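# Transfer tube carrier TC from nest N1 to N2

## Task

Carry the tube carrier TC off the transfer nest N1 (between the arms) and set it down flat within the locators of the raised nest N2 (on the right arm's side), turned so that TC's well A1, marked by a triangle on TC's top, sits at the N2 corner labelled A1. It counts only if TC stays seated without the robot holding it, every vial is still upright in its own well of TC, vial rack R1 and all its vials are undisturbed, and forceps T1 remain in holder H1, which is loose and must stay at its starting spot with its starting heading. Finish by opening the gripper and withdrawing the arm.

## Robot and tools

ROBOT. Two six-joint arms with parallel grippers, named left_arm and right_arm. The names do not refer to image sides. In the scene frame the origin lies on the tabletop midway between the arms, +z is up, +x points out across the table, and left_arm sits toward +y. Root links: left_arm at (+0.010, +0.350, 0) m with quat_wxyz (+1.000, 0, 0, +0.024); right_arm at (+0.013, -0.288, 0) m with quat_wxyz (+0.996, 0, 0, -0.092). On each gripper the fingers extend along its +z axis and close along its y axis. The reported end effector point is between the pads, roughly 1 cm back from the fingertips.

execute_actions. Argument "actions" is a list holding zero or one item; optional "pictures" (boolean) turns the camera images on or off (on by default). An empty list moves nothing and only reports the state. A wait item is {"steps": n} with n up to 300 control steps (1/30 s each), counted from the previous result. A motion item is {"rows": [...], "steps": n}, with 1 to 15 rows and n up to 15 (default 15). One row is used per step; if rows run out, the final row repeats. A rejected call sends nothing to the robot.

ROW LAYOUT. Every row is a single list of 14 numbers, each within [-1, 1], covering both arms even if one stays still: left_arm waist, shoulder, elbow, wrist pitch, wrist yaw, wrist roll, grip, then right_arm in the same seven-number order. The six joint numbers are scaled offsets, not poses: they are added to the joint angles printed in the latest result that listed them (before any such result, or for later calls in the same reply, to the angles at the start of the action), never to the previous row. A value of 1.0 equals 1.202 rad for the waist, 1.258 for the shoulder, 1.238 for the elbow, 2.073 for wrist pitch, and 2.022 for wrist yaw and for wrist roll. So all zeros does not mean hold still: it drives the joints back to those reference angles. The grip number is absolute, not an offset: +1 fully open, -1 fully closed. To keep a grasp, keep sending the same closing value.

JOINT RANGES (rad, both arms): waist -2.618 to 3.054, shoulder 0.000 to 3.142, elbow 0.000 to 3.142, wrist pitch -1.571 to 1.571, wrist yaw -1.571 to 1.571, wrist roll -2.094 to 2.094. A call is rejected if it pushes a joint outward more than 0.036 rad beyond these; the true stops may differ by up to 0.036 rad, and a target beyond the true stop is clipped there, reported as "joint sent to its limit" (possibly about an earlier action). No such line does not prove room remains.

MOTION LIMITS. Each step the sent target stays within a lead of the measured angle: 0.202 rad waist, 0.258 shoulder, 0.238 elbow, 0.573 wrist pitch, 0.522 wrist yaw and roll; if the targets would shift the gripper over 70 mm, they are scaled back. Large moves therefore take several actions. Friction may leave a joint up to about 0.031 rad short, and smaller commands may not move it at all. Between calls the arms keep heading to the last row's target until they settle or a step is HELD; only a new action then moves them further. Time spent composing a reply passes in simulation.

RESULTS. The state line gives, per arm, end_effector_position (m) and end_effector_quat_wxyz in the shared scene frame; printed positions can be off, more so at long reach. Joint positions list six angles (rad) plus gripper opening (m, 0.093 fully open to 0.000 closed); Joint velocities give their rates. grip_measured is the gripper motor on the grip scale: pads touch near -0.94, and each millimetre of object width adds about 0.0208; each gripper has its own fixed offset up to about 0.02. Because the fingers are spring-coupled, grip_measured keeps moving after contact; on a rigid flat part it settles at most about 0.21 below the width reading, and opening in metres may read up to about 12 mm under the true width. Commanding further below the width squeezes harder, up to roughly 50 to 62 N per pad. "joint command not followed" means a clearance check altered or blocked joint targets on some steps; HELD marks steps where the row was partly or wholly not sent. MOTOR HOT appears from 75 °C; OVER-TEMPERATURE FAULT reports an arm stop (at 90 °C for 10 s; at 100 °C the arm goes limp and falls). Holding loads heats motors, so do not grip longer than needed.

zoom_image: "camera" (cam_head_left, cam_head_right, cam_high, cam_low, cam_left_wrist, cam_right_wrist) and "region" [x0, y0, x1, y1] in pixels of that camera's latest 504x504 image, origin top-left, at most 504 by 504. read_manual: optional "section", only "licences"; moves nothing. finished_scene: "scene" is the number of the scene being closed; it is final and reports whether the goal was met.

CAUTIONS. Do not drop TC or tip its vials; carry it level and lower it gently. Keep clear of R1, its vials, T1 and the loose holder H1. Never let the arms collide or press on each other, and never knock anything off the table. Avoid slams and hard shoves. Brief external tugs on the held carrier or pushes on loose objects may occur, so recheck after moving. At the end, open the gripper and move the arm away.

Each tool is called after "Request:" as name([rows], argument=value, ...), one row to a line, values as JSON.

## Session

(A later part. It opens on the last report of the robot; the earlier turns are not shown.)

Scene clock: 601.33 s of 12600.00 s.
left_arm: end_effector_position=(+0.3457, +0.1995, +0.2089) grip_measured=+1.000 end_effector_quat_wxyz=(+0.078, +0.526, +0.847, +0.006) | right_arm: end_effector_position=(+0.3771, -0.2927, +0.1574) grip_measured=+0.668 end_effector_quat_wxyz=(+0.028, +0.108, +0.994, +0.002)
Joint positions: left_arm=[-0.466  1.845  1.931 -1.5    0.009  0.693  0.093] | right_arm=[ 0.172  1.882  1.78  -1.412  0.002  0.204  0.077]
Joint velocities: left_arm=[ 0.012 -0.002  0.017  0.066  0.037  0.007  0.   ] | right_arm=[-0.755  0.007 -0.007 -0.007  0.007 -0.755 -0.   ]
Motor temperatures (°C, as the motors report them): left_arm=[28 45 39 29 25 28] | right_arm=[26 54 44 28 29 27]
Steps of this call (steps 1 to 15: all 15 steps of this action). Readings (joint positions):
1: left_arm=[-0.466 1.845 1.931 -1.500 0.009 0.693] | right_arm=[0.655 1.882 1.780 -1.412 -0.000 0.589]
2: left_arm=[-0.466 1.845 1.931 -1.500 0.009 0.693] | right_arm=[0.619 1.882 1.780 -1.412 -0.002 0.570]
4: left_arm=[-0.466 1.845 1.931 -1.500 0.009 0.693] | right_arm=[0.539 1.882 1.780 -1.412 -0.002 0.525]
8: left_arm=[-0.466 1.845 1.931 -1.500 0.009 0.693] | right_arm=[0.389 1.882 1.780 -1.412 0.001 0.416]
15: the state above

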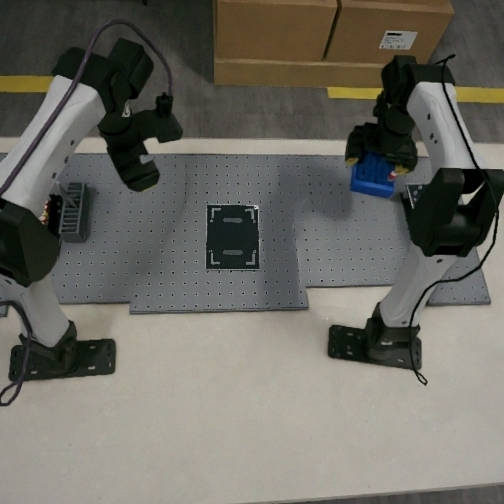

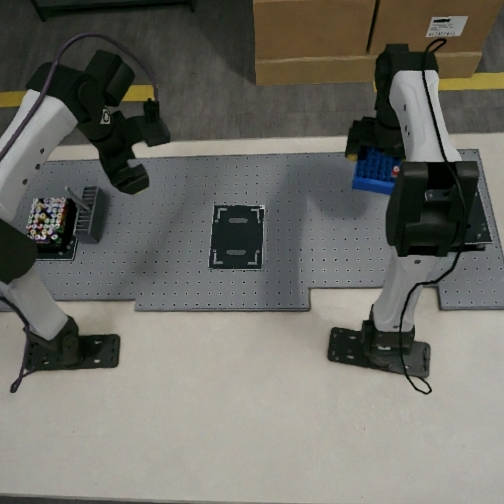

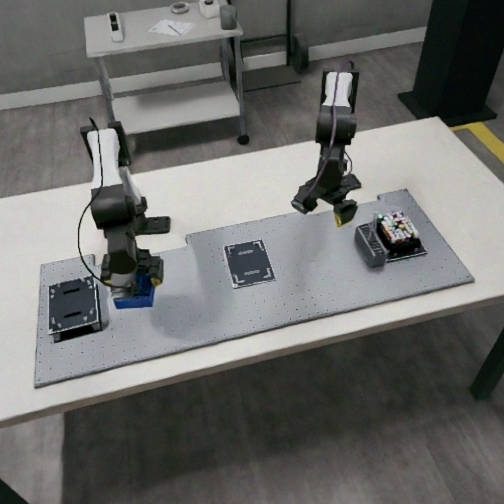

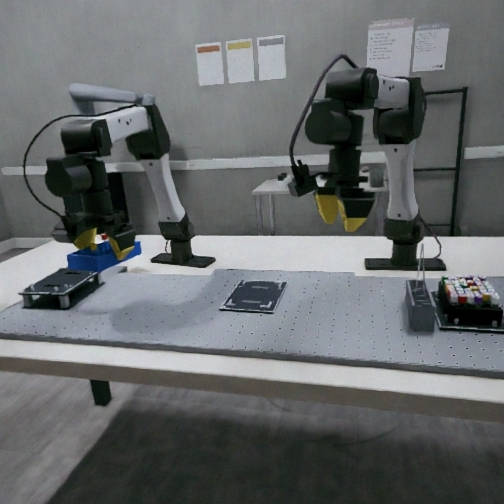

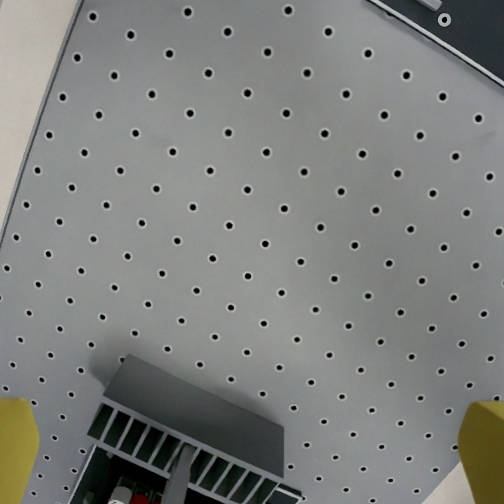

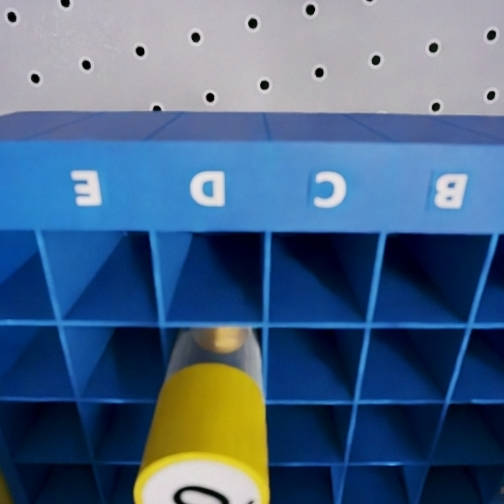

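Request:
execute_actions([
  {"rows": [[0,0,0,0,0,0,1, -0.0462,0,0,-0.01,0,-0.071,0.6],[0,0,0,0,0,0,1, -0.0678,0,0,-0.015,0,-0.0863,0.6],[0,0,0,0,0,0,1, -0.0936,0,0,-0.02,0,-0.1047,0.6],[0,0,0,0,0,0,1, -0.1238,0,0,-0.025,0,-0.1262,0.6],[0,0,0,0,0,0,1, -0.1582,0,0,-0.0285,0,-0.1507,0.6],[0,0,0,0,0,0,1, -0.1927,0,0,-0.0285,0,-0.1753,0.6],[0,0,0,0,0,0,1, -0.2272,0,0,-0.0285,0,-0.1998,0.6],[0,0,0,0,0,0,1, -0.2617,0,0,-0.0285,0,-0.2243,0.6],[0,0,0,0,0,0,1, -0.2962,0,0,-0.0285,0,-0.2489,0.6],[0,0,0,0,0,0,1, -0.3306,0,0,-0.0285,0,-0.2734,0.6],[0,0,0,0,0,0,1, -0.3651,0,0,-0.0285,0,-0.2979,0.6],[0,0,0,0,0,0,1, -0.3996,0,0,-0.0285,0,-0.3225,0.6],[0,0,0,0,0,0,1, -0.4298,0,0,-0.0285,0,-0.3439,0.6],[0,0,0,0,0,0,1, -0.4513,0,0,-0.0285,0,-0.3592,0.6],[0,0,0,0,0,0,1, -0.4642,0,0,-0.0285,0,-0.3684,0.6]], "steps": 15},
], pictures=false)

Request:
execute_actions([
  {"steps": 20},
])

Scene clock: 624.77 s of 12600.00 s.
left_arm: end_effector_position=(+0.3457, +0.1995, +0.2089) grip_measured=+1.000 end_effector_quat_wxyz=(+0.078, +0.526, +0.847, +0.006) | right_arm: end_effector_position=(+0.3196, -0.4706, +0.1571) grip_measured=+0.668 end_effector_quat_wxyz=(+0.012, +0.080, +0.997, -0.006)
Joint positions: left_arm=[-0.466  1.845  1.931 -1.5    0.009  0.693  0.093] | right_arm=[-0.352  1.882  1.78  -1.442  0.001 -0.377  0.077]
Joint velocities: left_arm=[-0.002  0.002 -0.002 -0.007  0.051 -0.022  0.   ] | right_arm=[-0.926 -0.007 -0.002 -0.037  0.037 -1.048  0.001]
Motor temperatures (°C, as the motors report them): left_arm=[28 45 39 29 25 28] | right_arm=[26 53 44 28 29 27]
Steps of this call (steps 1 to 30: the robot went on to your last target; steps 31 to 90: nothing new was sent; then 19.93 s passed at rest; steps 91 to 105: all 15 steps of this action). Readings (joint positions):
91: left_arm=[-0.466 1.845 1.931 -1.500 0.009 0.693] | right_arm=[0.128 1.882 1.780 -1.412 0.008 0.085]
92: left_arm=[-0.466 1.845 1.931 -1.500 0.009 0.693] | right_arm=[0.125 1.882 1.780 -1.414 0.007 0.077]
94: left_arm=[-0.466 1.845 1.931 -1.500 0.009 0.693] | right_arm=[0.101 1.882 1.780 -1.422 0.000 0.043]
98: left_arm=[-0.466 1.845 1.931 -1.500 0.009 0.693] | right_arm=[-0.045 1.882 1.780 -1.437 -0.007 -0.084]
105: the state above

Scene clock: 625.43 s of 12600.00 s.
left_arm: end_effector_position=(+0.3457, +0.1995, +0.2089) grip_measured=+1.000 end_effector_quat_wxyz=(+0.078, +0.526, +0.847, +0.006) | right_arm: end_effector_position=(+0.3088, -0.4820, +0.1571) grip_measured=+0.668 end_effector_quat_wxyz=(+0.003, +0.021, +1.000, -0.007)
Joint positions: left_arm=[-0.466  1.845  1.931 -1.5    0.009  0.693  0.093] | right_arm=[-0.392  1.882  1.78  -1.455  0.009 -0.534  0.077]
Joint velocities: left_arm=[-0.007 -0.007  0.002  0.007  0.007  0.022  0.   ] | right_arm=[-0.007  0.012 -0.007 -0.007  0.007 -0.007 -0.001]
Motor temperatures (°C, as the motors report them): left_arm=[28 45 39 29 25 28] | right_arm=[26 52 44 28 29 27]
Steps of this call (steps 1 to 20: the robot went on to your last target). Readings (joint positions):
1: left_arm=[-0.466 1.845 1.931 -1.500 0.009 0.693] | right_arm=[-0.379 1.882 1.780 -1.444 0.004 -0.408]
2: left_arm=[-0.466 1.845 1.931 -1.500 0.009 0.693] | right_arm=[-0.396 1.882 1.780 -1.445 0.008 -0.433]
4: left_arm=[-0.466 1.845 1.931 -1.500 0.009 0.693] | right_arm=[-0.405 1.882 1.780 -1.449 0.011 -0.470]
8: left_arm=[-0.466 1.845 1.931 -1.500 0.009 0.693] | right_arm=[-0.394 1.882 1.780 -1.453 0.009 -0.509]
20: the state above

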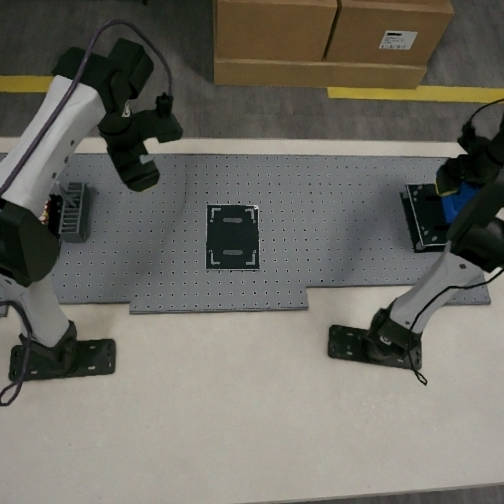

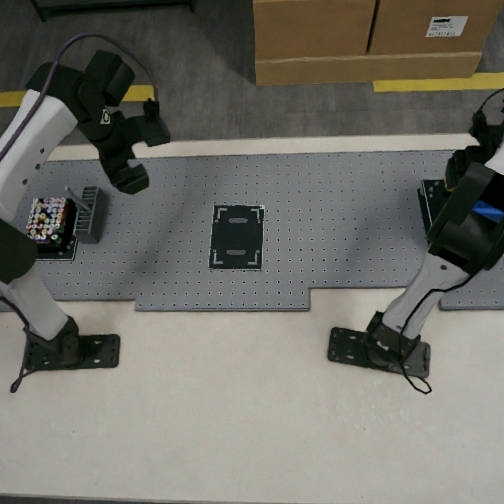

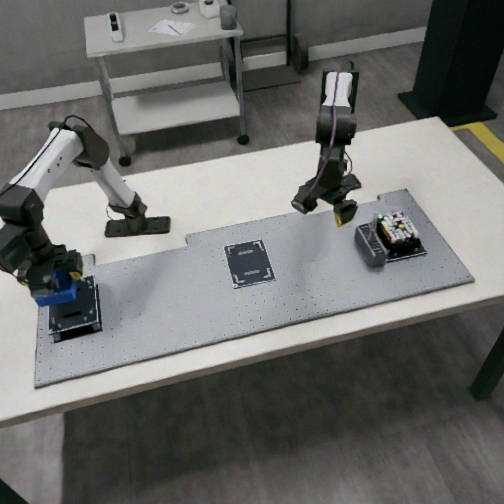

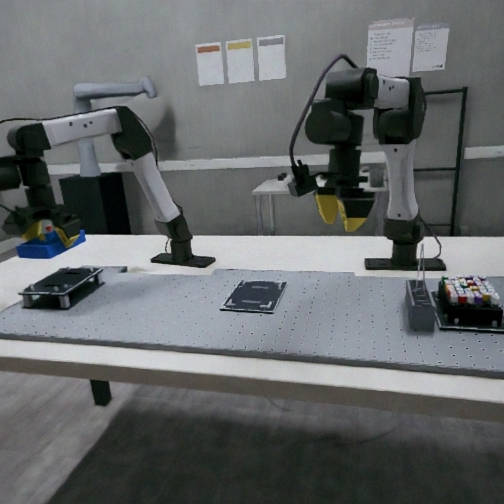

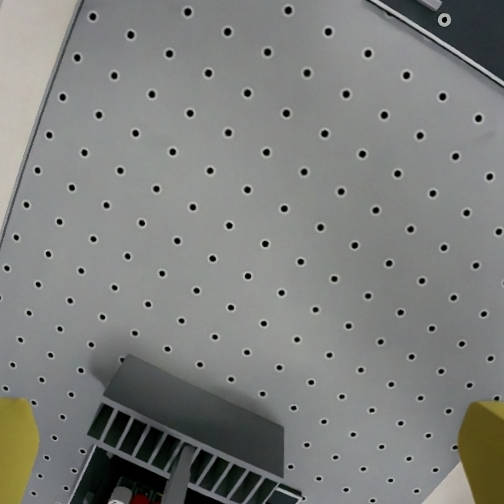

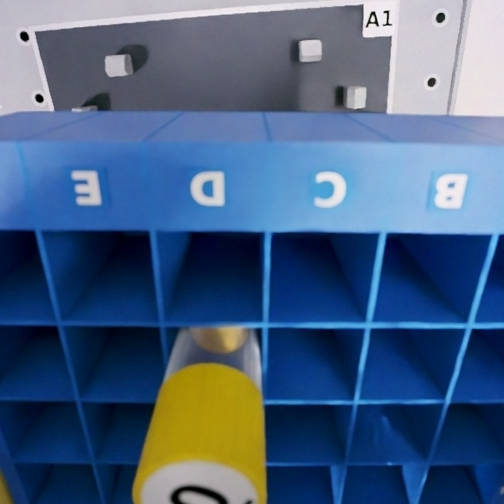

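Request:
zoom_image(camera="cam_right_wrist", region=[0, 0, 504, 150])

Request:
zoom_image(camera="cam_high", region=[0, 220, 140, 360])

Request:
zoom_image(camera="cam_low", region=[0, 190, 140, 330])

Region (0, 0, 504, 150) of cam_right_wrist's 504x504 image, scaled by 1.000; it fills the top 150 rows of this view, and the rest is white.

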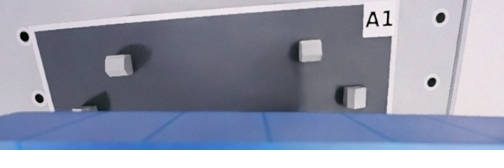

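Region (0, 220, 140, 360) of cam_high's 504x504 image, scaled by 3.600, with more detail than that image has.

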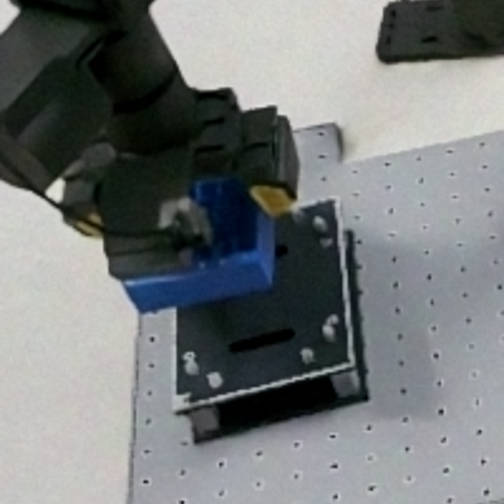

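Region (0, 190, 140, 330) of cam_low's 504x504 image, scaled by 3.600, with more detail than that image has.

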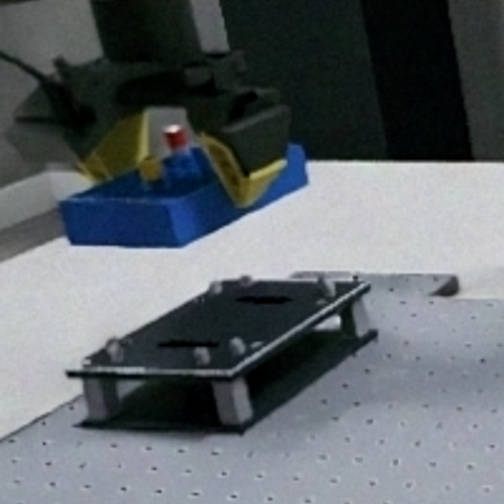

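Request:
execute_actions([
  {"rows": [[0,0,0,0,0,0,1, 0.006,0,-0.012,0.012,-0.004,-0.005,0.6],[0,0,0,0,0,0,1, 0.012,0,-0.02,0.018,-0.008,-0.01,0.6],[0,0,0,0,0,0,1, 0.018,0,-0.03,0.024,-0.012,-0.015,0.6],[0,0,0,0,0,0,1, 0.022,0,-0.041,0.03,-0.0168,-0.02,0.6],[0,0,0,0,0,0,1, 0.0258,0,-0.052,0.036,-0.0168,-0.0247,0.6],[0,0,0,0,0,0,1, 0.0258,0,-0.063,0.042,-0.0168,-0.0247,0.6],[0,0,0,0,0,0,1, 0.0258,0,-0.074,0.048,-0.0168,-0.0247,0.6],[0,0,0,0,0,0,1, 0.0258,0,-0.085,0.054,-0.0168,-0.0247,0.6],[0,0,0,0,0,0,1, 0.0258,0,-0.096,0.06,-0.0168,-0.0247,0.6],[0,0,0,0,0,0,1, 0.0258,0,-0.107,0.066,-0.0168,-0.0247,0.6],[0,0,0,0,0,0,1, 0.0258,0,-0.118,0.071,-0.0168,-0.0247,0.6],[0,0,0,0,0,0,1, 0.0258,0,-0.129,0.076,-0.0168,-0.0247,0.6],[0,0,0,0,0,0,1, 0.0258,0,-0.138,0.08,-0.0168,-0.0247,0.6],[0,0,0,0,0,0,1, 0.0258,0,-0.145,0.082,-0.0168,-0.0247,0.6],[0,0,0,0,0,0,1, 0.0258,0,-0.15,0.083,-0.0168,-0.0247,0.6]], "steps": 15},
], pictures=false)

Request:
execute_actions([
  {"steps": 20},
])

Scene clock: 740.93 s of 12600.00 s.
left_arm: end_effector_position=(+0.3457, +0.1995, +0.2089) grip_measured=+1.000 end_effector_quat_wxyz=(+0.078, +0.526, +0.847, +0.006) | right_arm: end_effector_position=(+0.3118, -0.4677, +0.1174) grip_measured=+0.668 end_effector_quat_wxyz=(-0.003, -0.013, +1.000, +0.011)
Joint positions: left_arm=[-0.466  1.845  1.931 -1.5    0.009  0.693  0.093] | right_arm=[-0.365  1.882  1.622 -1.328 -0.016 -0.576  0.077]
Joint velocities: left_arm=[-0.002  0.007  0.002 -0.022 -0.022  0.051  0.   ] | right_arm=[-0.017 -0.012 -0.276  0.242 -0.007 -0.051 -0.001]
Motor temperatures (°C, as the motors report them): left_arm=[28 46 40 29 25 28] | right_arm=[26 51 43 28 29 27]
Steps of this call (steps 1 to 15: the robot went on to your last target; steps 16 to 90: nothing new was sent; then 112.00 s passed at rest; steps 91 to 105: all 15 steps of this action). Readings (joint positions):
91: left_arm=[-0.466 1.845 1.931 -1.500 0.009 0.693] | right_arm=[-0.392 1.882 1.780 -1.455 0.009 -0.536]
92: left_arm=[-0.466 1.845 1.931 -1.500 0.009 0.693] | right_arm=[-0.391 1.882 1.778 -1.451 0.008 -0.538]
94: left_arm=[-0.466 1.845 1.931 -1.500 0.009 0.693] | right_arm=[-0.387 1.882 1.767 -1.436 0.004 -0.546]
98: left_arm=[-0.466 1.845 1.931 -1.500 0.009 0.693] | right_arm=[-0.369 1.882 1.714 -1.397 -0.010 -0.565]
105: the state above

Scene clock: 741.60 s of 12600.00 s.
left_arm: end_effector_position=(+0.3457, +0.1995, +0.2089) grip_measured=+1.000 end_effector_quat_wxyz=(+0.078, +0.526, +0.847, +0.006) | right_arm: end_effector_position=(+0.3153, -0.4697, +0.1136) grip_measured=+0.668 end_effector_quat_wxyz=(+0.005, -0.015, +1.000, +0.007)
Joint positions: left_arm=[-0.466  1.845  1.931 -1.5    0.009  0.693  0.093] | right_arm=[-0.365  1.882  1.607 -1.295 -0.017 -0.578  0.077]
Joint velocities: left_arm=[ 0.012  0.007  0.002 -0.022  0.007  0.037  0.   ] | right_arm=[-0.007  0.002 -0.017  0.022  0.007  0.095 -0.001]
Motor temperatures (°C, as the motors report them): left_arm=[28 46 40 29 25 28] | right_arm=[26 51 43 28 29 27]
Steps of this call (steps 1 to 20: the robot went on to your last target). Readings (joint positions):
1: left_arm=[-0.466 1.845 1.931 -1.500 0.009 0.693] | right_arm=[-0.365 1.882 1.614 -1.322 -0.016 -0.576]
2: left_arm=[-0.466 1.845 1.931 -1.500 0.009 0.693] | right_arm=[-0.365 1.882 1.609 -1.318 -0.016 -0.577]
4: left_arm=[-0.466 1.845 1.931 -1.500 0.009 0.693] | right_arm=[-0.365 1.882 1.607 -1.312 -0.016 -0.578]
8: left_arm=[-0.466 1.845 1.931 -1.500 0.009 0.693] | right_arm=[-0.365 1.882 1.607 -1.301 -0.017 -0.578]
20: the state above

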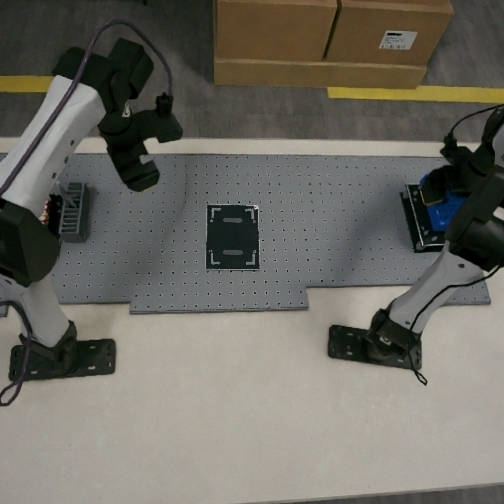

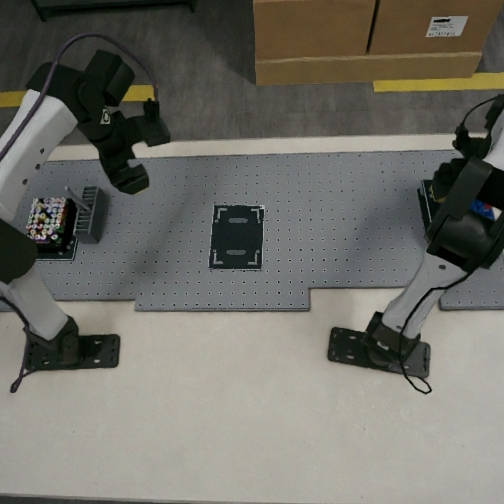

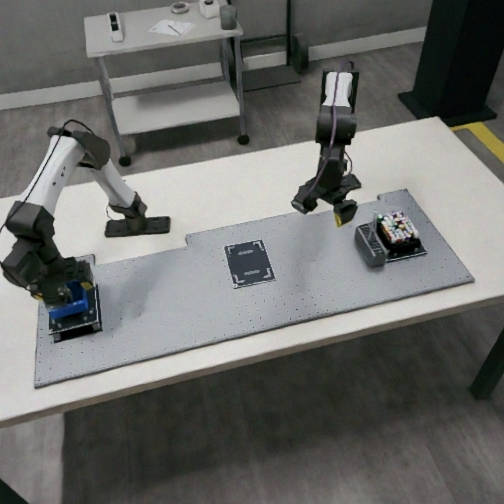

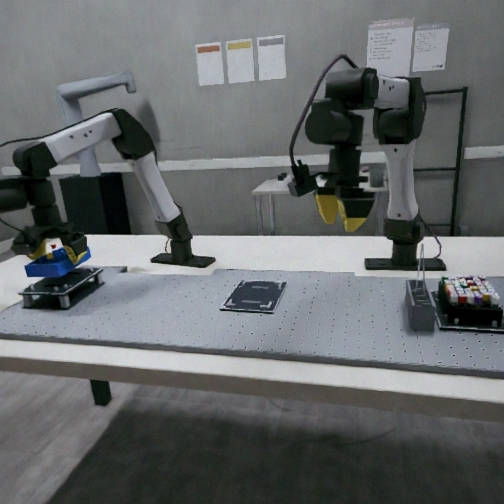

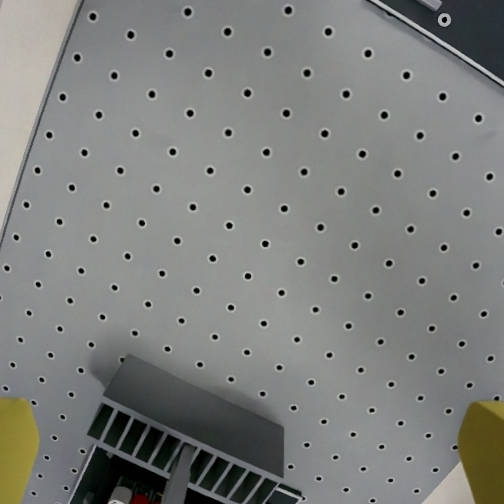

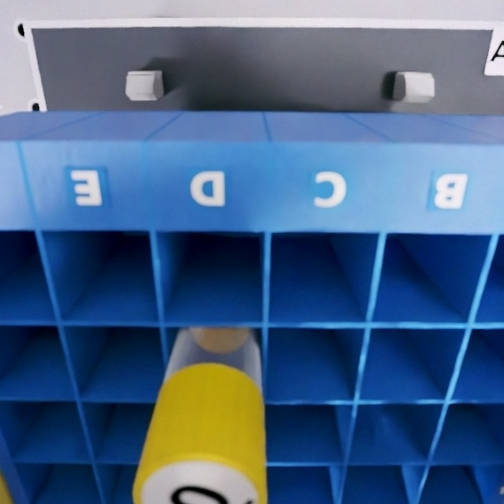

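Request:
execute_actions(actions=[])

Scene clock: 763.90 s of 12600.00 s.
left_arm: end_effector_position=(+0.3457, +0.1995, +0.2089) grip_measured=+1.000 end_effector_quat_wxyz=(+0.078, +0.526, +0.847, +0.006) | right_arm: end_effector_position=(+0.3154, -0.4697, +0.1136) grip_measured=+0.668 end_effector_quat_wxyz=(+0.005, -0.015, +1.000, +0.007)
Joint positions: left_arm=[-0.466  1.845  1.931 -1.5    0.009  0.693  0.093] | right_arm=[-0.365  1.882  1.607 -1.295 -0.017 -0.579  0.077]
Joint velocities: left_arm=[ 0.007 -0.002 -0.017 -0.022  0.022 -0.007  0.   ] | right_arm=[ 0.027 -0.007 -0.002 -0.037 -0.037 -0.037 -0.   ]
Motor temperatures (°C, as the motors report them): left_arm=[28 46 40 29 25 28] | right_arm=[26 51 42 28 29 27]
Steps of this call (steps 1 to 15: the robot went on to your last target; steps 16 to 90: nothing new was sent; then 19.30 s passed at rest). Readings (joint positions):
1: left_arm=[-0.466 1.845 1.931 -1.500 0.009 0.693] | right_arm=[-0.365 1.882 1.607 -1.295 -0.017 -0.578]
2: left_arm=[-0.466 1.845 1.931 -1.500 0.009 0.693] | right_arm=[-0.365 1.882 1.607 -1.295 -0.017 -0.578]
4: left_arm=[-0.466 1.845 1.931 -1.500 0.009 0.693] | right_arm=[-0.365 1.882 1.607 -1.295 -0.017 -0.579]
8: left_arm=[-0.466 1.845 1.931 -1.500 0.009 0.693] | right_arm=[-0.365 1.882 1.607 -1.295 -0.017 -0.579]
90: the state above
All arms were judged still, so your last target was given up. Only a new action makes them travel on or press farther. Fingers that are still opening or closing keep moving.

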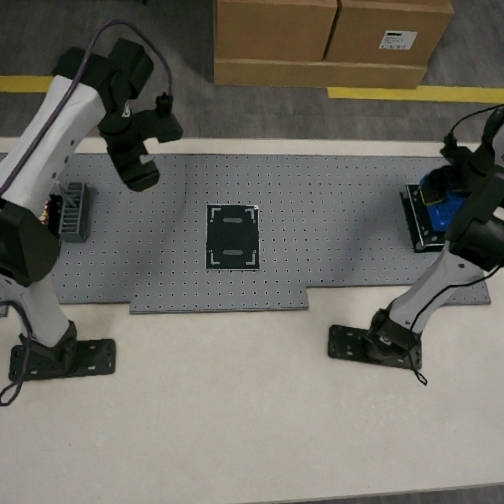

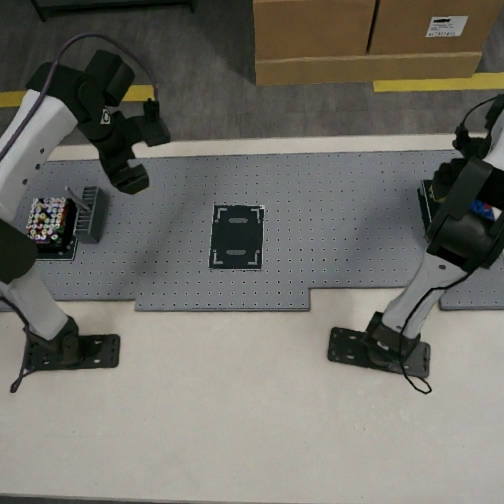

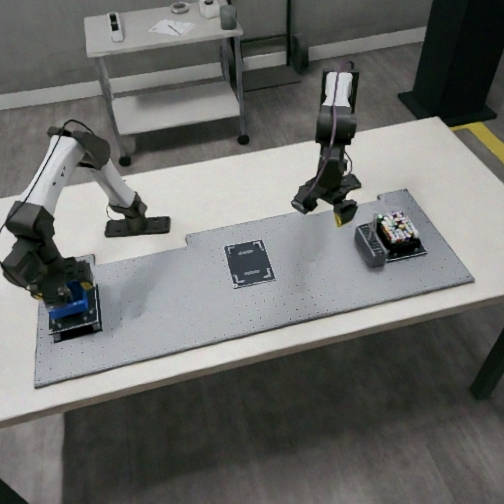

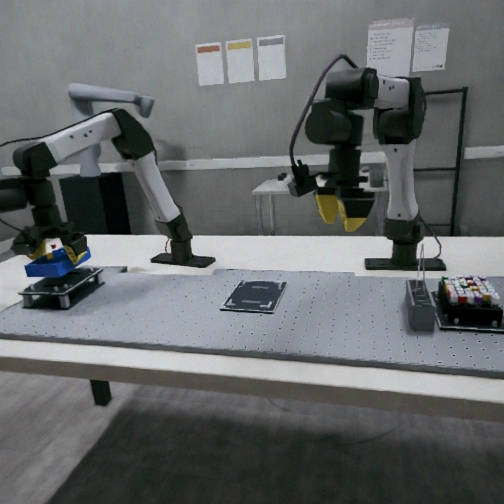

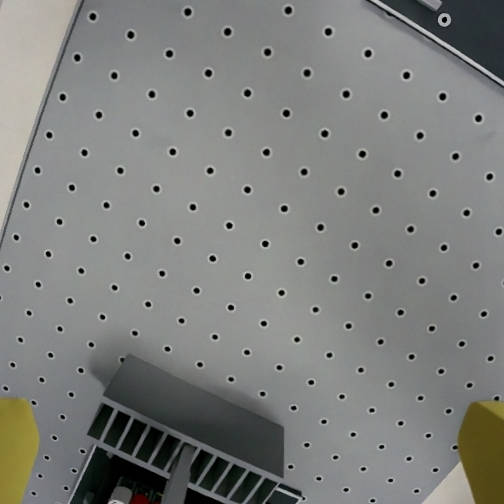

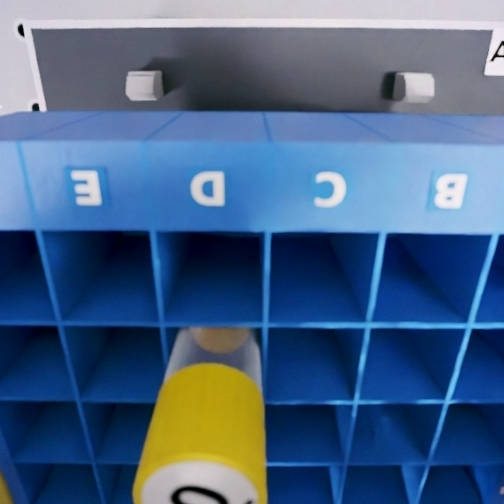

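Request:
execute_actions([
  {"rows": [[0,0,0,0,0,0,1, 0.001,0,-0.0101,0.006,-0.004,-0.003,0.6],[0,0,0,0,0,0,1, -0.002,0,-0.0101,0.007,-0.004,-0.004,0.6],[0,0,0,0,0,0,1, -0.005,0,-0.0101,0.008,-0.004,-0.005,0.6],[0,0,0,0,0,0,1, -0.008,0,-0.0101,0.009,-0.004,-0.006,0.6],[0,0,0,0,0,0,1, -0.010,0,-0.0101,0.010,-0.004,-0.007,0.6],[0,0,0,0,0,0,1, -0.012,0,-0.0101,0.0106,-0.004,-0.0079,0.6],[0,0,0,0,0,0,1, -0.0141,0,-0.0101,0.0106,-0.004,-0.0079,0.6]], "steps": 15},
])

Request:
execute_actions([
  {"steps": 15},
])

Scene clock: 826.97 s of 12600.00 s.
left_arm: end_effector_position=(+0.3457, +0.1995, +0.2089) grip_measured=+1.000 end_effector_quat_wxyz=(+0.078, +0.526, +0.847, +0.006) | right_arm: end_effector_position=(+0.3155, -0.4739, +0.1136) grip_measured=+0.668 end_effector_quat_wxyz=(+0.009, -0.015, +1.000, +0.005)
Joint positions: left_arm=[-0.466  1.845  1.931 -1.5    0.009  0.693  0.093] | right_arm=[-0.375  1.882  1.607 -1.286 -0.018 -0.588  0.077]
Joint velocities: left_arm=[-0.002  0.027  0.002  0.007 -0.066 -0.037  0.   ] | right_arm=[-0.007 -0.007  0.007  0.007 -0.022 -0.037 -0.   ]
Motor temperatures (°C, as the motors report them): left_arm=[28 47 41 29 25 28] | right_arm=[26 51 42 28 29 27]
Steps of this call (steps 1 to 90: nothing new was sent; then 59.57 s passed at rest; steps 91 to 105: all 15 steps of this action). Readings (joint positions):
91: left_arm=[-0.466 1.845 1.931 -1.500 0.009 0.693] | right_arm=[-0.365 1.882 1.607 -1.295 -0.017 -0.579]
92: left_arm=[-0.466 1.845 1.931 -1.500 0.009 0.693] | right_arm=[-0.365 1.882 1.607 -1.295 -0.017 -0.579]
94: left_arm=[-0.466 1.845 1.931 -1.500 0.009 0.693] | right_arm=[-0.365 1.882 1.607 -1.294 -0.017 -0.581]
98: left_arm=[-0.466 1.845 1.931 -1.500 0.009 0.693] | right_arm=[-0.369 1.882 1.607 -1.289 -0.018 -0.586]
105: the state above

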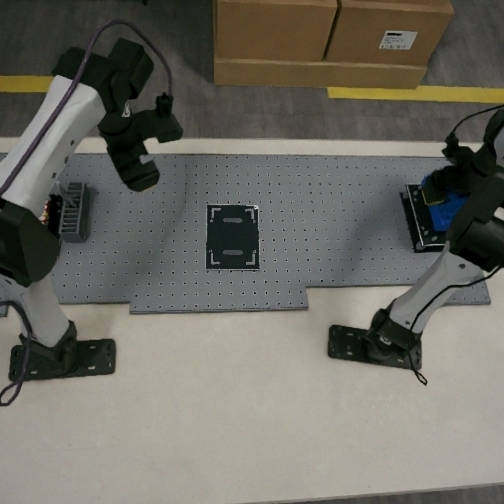

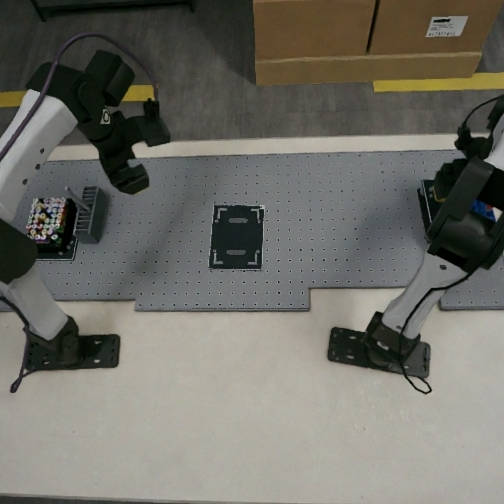

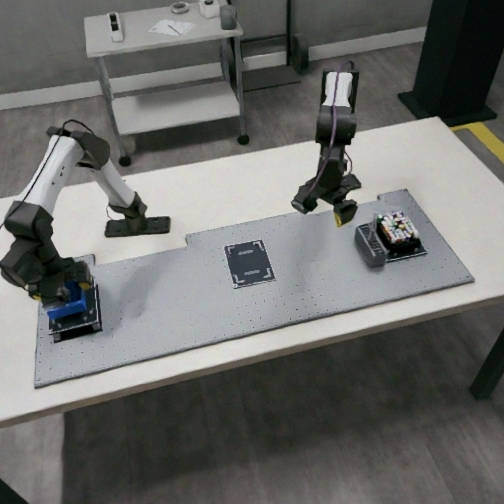

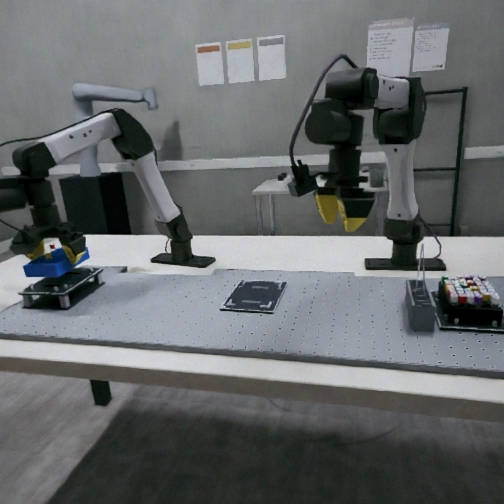

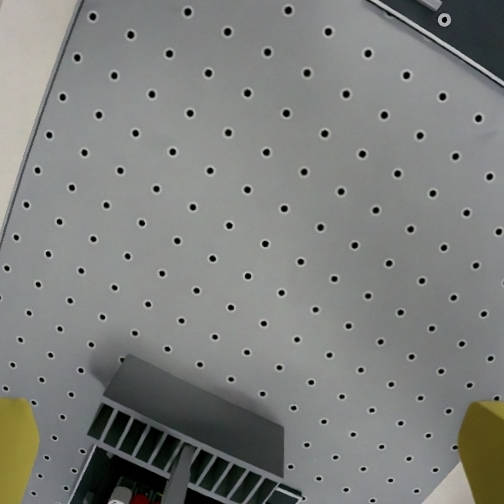

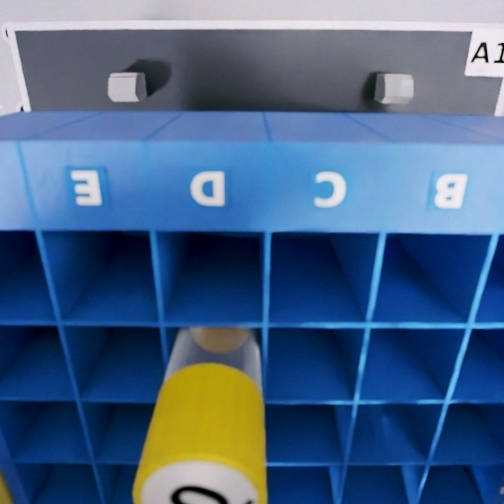

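Scene clock: 827.47 s of 12600.00 s.
left_arm: end_effector_position=(+0.3457, +0.1995, +0.2089) grip_measured=+1.000 end_effector_quat_wxyz=(+0.078, +0.526, +0.847, +0.006) | right_arm: end_effector_position=(+0.3155, -0.4740, +0.1136) grip_measured=+0.668 end_effector_quat_wxyz=(+0.009, -0.015, +1.000, +0.005)
Joint positions: left_arm=[-0.466  1.845  1.931 -1.5    0.009  0.693  0.093] | right_arm=[-0.375  1.882  1.607 -1.286 -0.018 -0.589  0.077]
Joint velocities: left_arm=[-0.007  0.002  0.007  0.022  0.066 -0.007  0.   ] | right_arm=[ 0.012  0.002 -0.017 -0.007  0.007  0.051 -0.   ]
Motor temperatures (°C, as the motors report them): left_arm=[28 47 41 29 25 28] | right_arm=[26 51 42 28 29 27]
Steps of this call (steps 1 to 15: the robot went on to your last target). Readings (joint positions):
1: left_arm=[-0.466 1.845 1.931 -1.500 0.009 0.693] | right_arm=[-0.375 1.882 1.607 -1.286 -0.018 -0.589]
2: left_arm=[-0.466 1.845 1.931 -1.500 0.009 0.693] | right_arm=[-0.375 1.882 1.607 -1.286 -0.018 -0.589]
4: left_arm=[-0.466 1.845 1.931 -1.500 0.009 0.693] | right_arm=[-0.375 1.882 1.607 -1.286 -0.018 -0.589]
8: left_arm=[-0.466 1.845 1.931 -1.500 0.009 0.693] | right_arm=[-0.375 1.882 1.607 -1.286 -0.018 -0.589]
15: the state above
All arms were judged still, so your last target was given up. Only a new action makes them travel on or press farther. Fingers that are still opening or closing keep moving.

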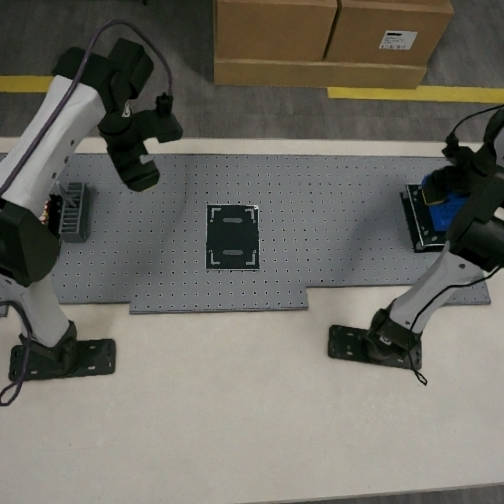

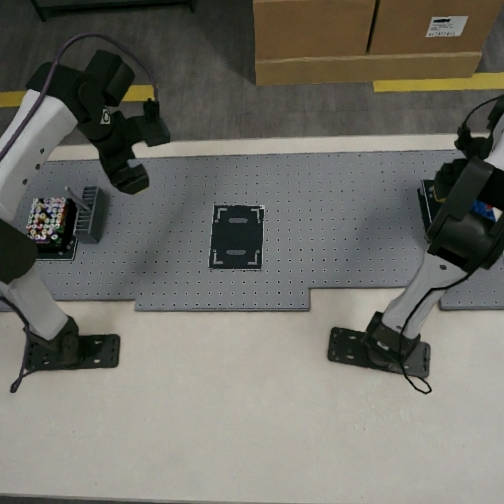

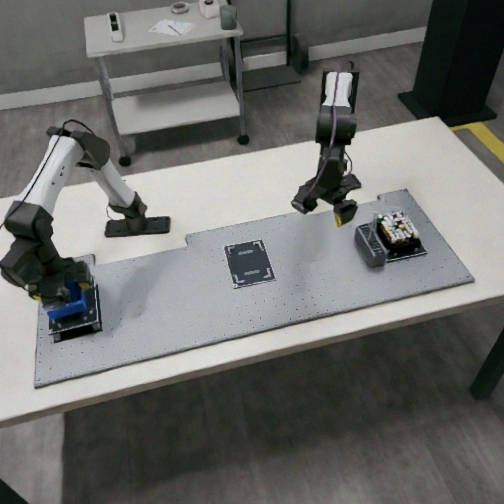

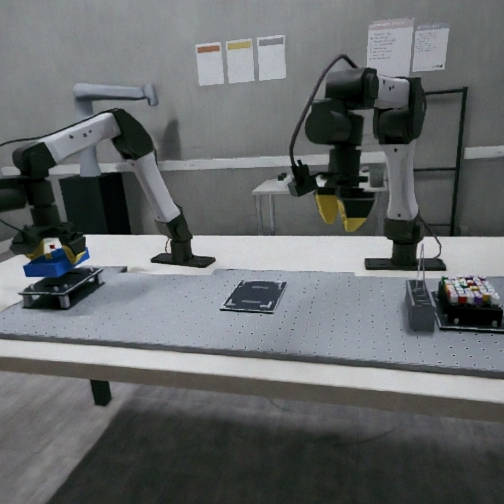

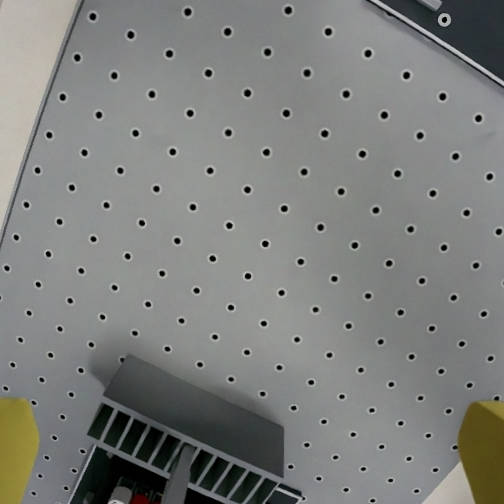

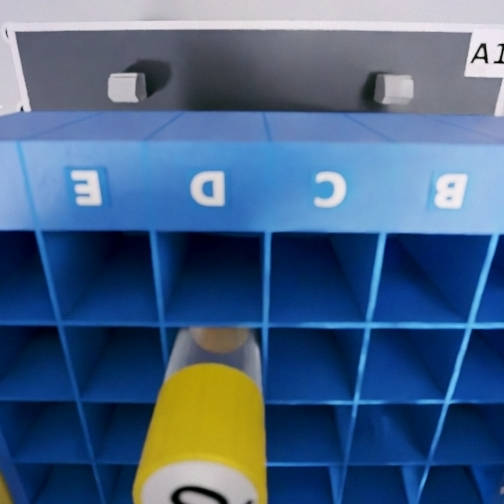

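Request:
zoom_image(camera="cam_right_wrist", region=[0, 0, 504, 160])

Region (0, 0, 504, 160) of cam_right_wrist's 504x504 image, scaled by 1.000; it fills the top 160 rows of this view, and the rest is white.

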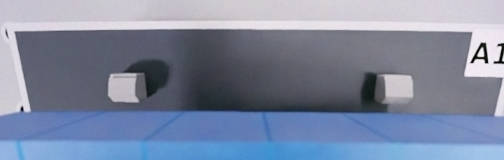

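Request:
execute_actions([
  {"rows": [[0,0,0,0,0,0,1, -0.0058,0,-0.0137,0.0090,-0.0035,-0.003,0.6],[0,0,0,0,0,0,1, -0.0058,0,-0.0173,0.0112,-0.0035,-0.003,0.6],[0,0,0,0,0,0,1, -0.0058,0,-0.0209,0.0133,-0.0035,-0.003,0.6],[0,0,0,0,0,0,1, -0.0058,0,-0.0245,0.0154,-0.0035,-0.003,0.6],[0,0,0,0,0,0,1, -0.0058,0,-0.0281,0.0175,-0.0035,-0.003,0.6],[0,0,0,0,0,0,1, -0.0058,0,-0.0317,0.0195,-0.0035,-0.003,0.6],[0,0,0,0,0,0,1, -0.0058,0,-0.0353,0.0215,-0.0035,-0.003,0.6],[0,0,0,0,0,0,1, -0.0058,0,-0.0389,0.0235,-0.0035,-0.003,0.6],[0,0,0,0,0,0,1, -0.0058,0,-0.0425,0.0254,-0.0035,-0.003,0.6],[0,0,0,0,0,0,1, -0.0058,0,-0.0461,0.0272,-0.0035,-0.003,0.6],[0,0,0,0,0,0,1, -0.0058,0,-0.0497,0.0290,-0.0035,-0.003,0.6],[0,0,0,0,0,0,1, -0.0058,0,-0.0533,0.0306,-0.0035,-0.003,0.6],[0,0,0,0,0,0,1, -0.0058,0,-0.0569,0.0321,-0.0035,-0.003,0.6],[0,0,0,0,0,0,1, -0.0058,0,-0.0605,0.0334,-0.0035,-0.003,0.6],[0,0,0,0,0,0,1, -0.0058,0,-0.0642,0.0345,-0.0035,-0.003,0.6]], "steps": 15},
], pictures=false)

Request:
execute_actions([
  {"steps": 20},
])

Scene clock: 860.83 s of 12600.00 s.
left_arm: end_effector_position=(+0.3457, +0.1995, +0.2089) grip_measured=+1.000 end_effector_quat_wxyz=(+0.078, +0.526, +0.847, +0.006) | right_arm: end_effector_position=(+0.3128, -0.4722, +0.0995) grip_measured=+0.668 end_effector_quat_wxyz=(+0.005, -0.015, +1.000, +0.007)
Joint positions: left_arm=[-0.466  1.845  1.931 -1.5    0.009  0.693  0.093] | right_arm=[-0.375  1.882  1.551 -1.239 -0.018 -0.59   0.077]
Joint velocities: left_arm=[-0.007 -0.022  0.012  0.037  0.037  0.007  0.   ] | right_arm=[-0.007  0.002 -0.12   0.139 -0.022 -0.051  0.001]
Motor temperatures (°C, as the motors report them): left_arm=[28 47 41 29 25 28] | right_arm=[26 51 42 28 29 28]
Steps of this call (steps 1 to 90: nothing new was sent; then 29.87 s passed at rest; steps 91 to 105: all 15 steps of this action). Readings (joint positions):
91: left_arm=[-0.466 1.845 1.931 -1.500 0.009 0.693] | right_arm=[-0.375 1.882 1.607 -1.285 -0.018 -0.589]
92: left_arm=[-0.466 1.845 1.931 -1.500 0.009 0.693] | right_arm=[-0.375 1.882 1.607 -1.284 -0.018 -0.589]
94: left_arm=[-0.466 1.845 1.931 -1.500 0.009 0.693] | right_arm=[-0.375 1.882 1.603 -1.277 -0.018 -0.589]
98: left_arm=[-0.466 1.845 1.931 -1.500 0.009 0.693] | right_arm=[-0.375 1.882 1.582 -1.264 -0.018 -0.590]
105: the state above

Scene clock: 861.50 s of 12600.00 s.
left_arm: end_effector_position=(+0.3457, +0.1995, +0.2089) grip_measured=+1.000 end_effector_quat_wxyz=(+0.078, +0.526, +0.847, +0.006) | right_arm: end_effector_position=(+0.3134, -0.4726, +0.0973) grip_measured=+0.668 end_effector_quat_wxyz=(+0.007, -0.015, +1.000, +0.006)
Joint positions: left_arm=[-0.466  1.845  1.931 -1.5    0.009  0.693  0.093] | right_arm=[-0.375  1.882  1.542 -1.226 -0.018 -0.59   0.077]
Joint velocities: left_arm=[ 0.017 -0.007 -0.012 -0.022 -0.051 -0.022  0.   ] | right_arm=[-0.002 -0.007 -0.012 -0.037  0.007 -0.022 -0.001]
Motor temperatures (°C, as the motors report them): left_arm=[28 47 41 29 25 28] | right_arm=[26 51 42 28 29 28]
Steps of this call (steps 1 to 20: the robot went on to your last target). Readings (joint positions):
1: left_arm=[-0.466 1.845 1.931 -1.500 0.009 0.693] | right_arm=[-0.375 1.882 1.547 -1.237 -0.018 -0.590]
2: left_arm=[-0.466 1.845 1.931 -1.500 0.009 0.693] | right_arm=[-0.375 1.882 1.545 -1.235 -0.018 -0.590]
4: left_arm=[-0.466 1.845 1.931 -1.500 0.009 0.693] | right_arm=[-0.375 1.882 1.542 -1.233 -0.018 -0.590]
8: left_arm=[-0.466 1.845 1.931 -1.500 0.009 0.693] | right_arm=[-0.375 1.882 1.542 -1.229 -0.018 -0.590]
20: the state above

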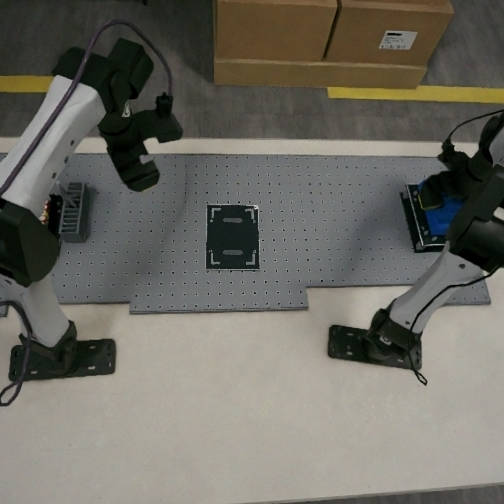

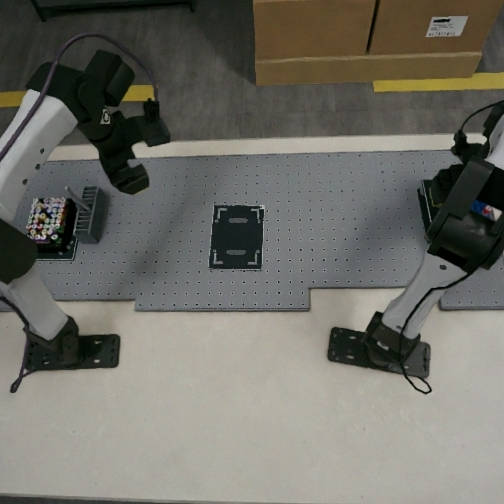

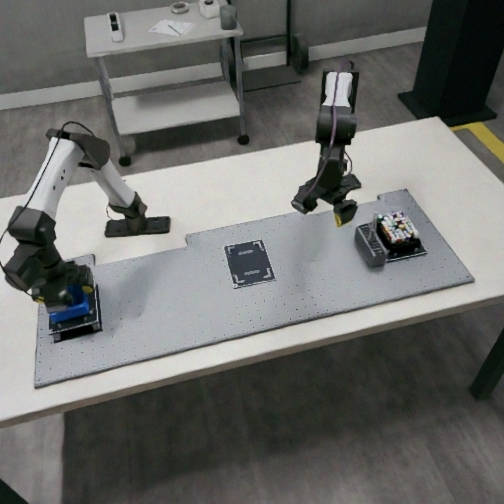

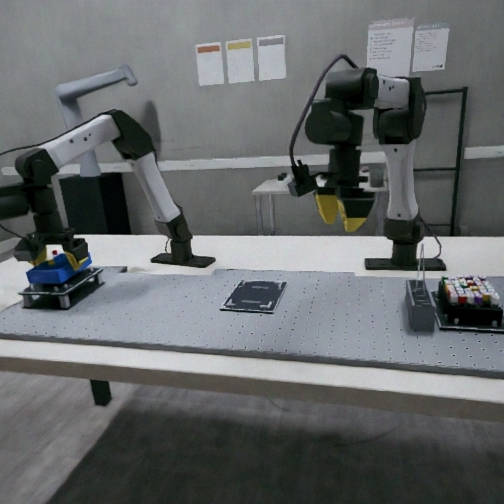

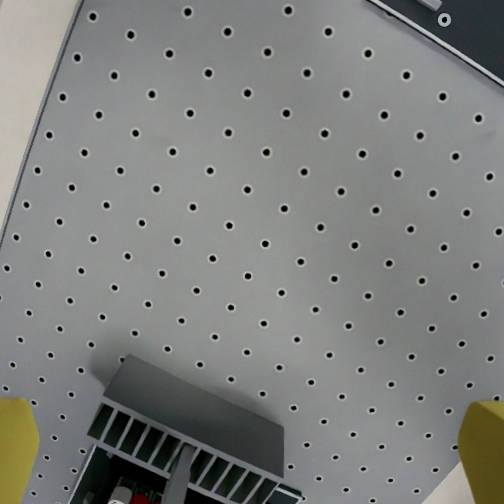

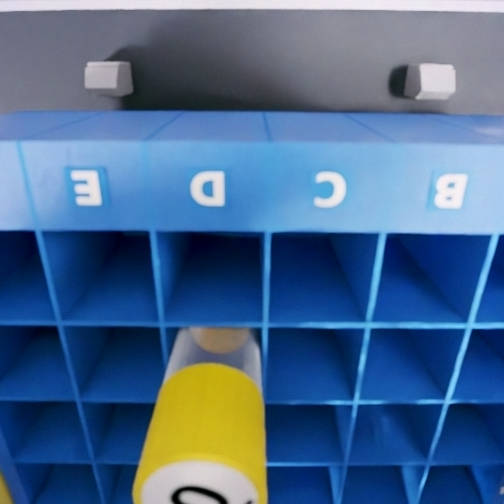

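Request:
zoom_image(camera="cam_right_wrist", region=[60, 40, 480, 160])

Request:
zoom_image(camera="cam_high", region=[10, 250, 130, 350])

Request:
zoom_image(camera="cam_low", region=[0, 220, 130, 320])

Region (60, 40, 480, 160) of cam_right_wrist's 504x504 image, scaled by 1.200, with more detail than that image has; it fills the top 144 rows of this view, and the rest is white.

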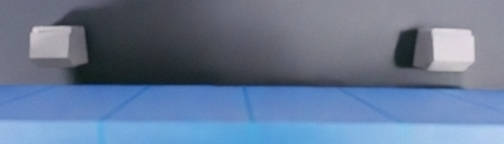

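Region (10, 250, 130, 350) of cam_high's 504x504 image, scaled by 4.200, with more detail than that image has.

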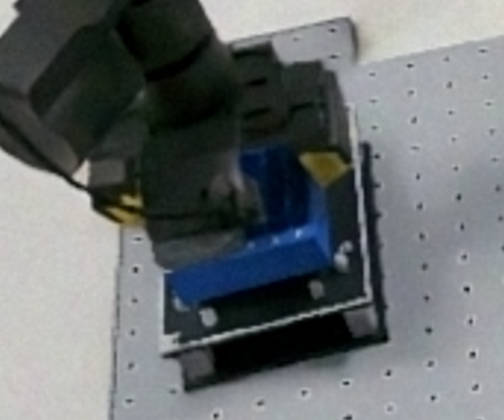

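Region (0, 220, 130, 320) of cam_low's 504x504 image, scaled by 3.877, with more detail than that image has; it fills the top 388 rows of this view, and the rest is white.

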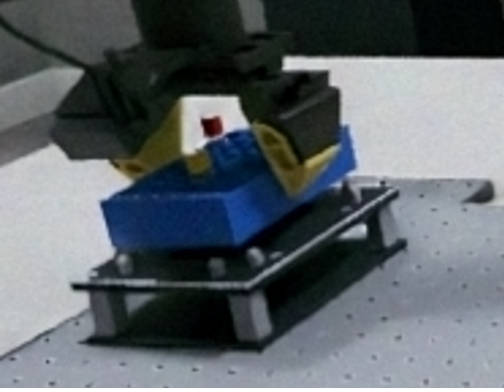

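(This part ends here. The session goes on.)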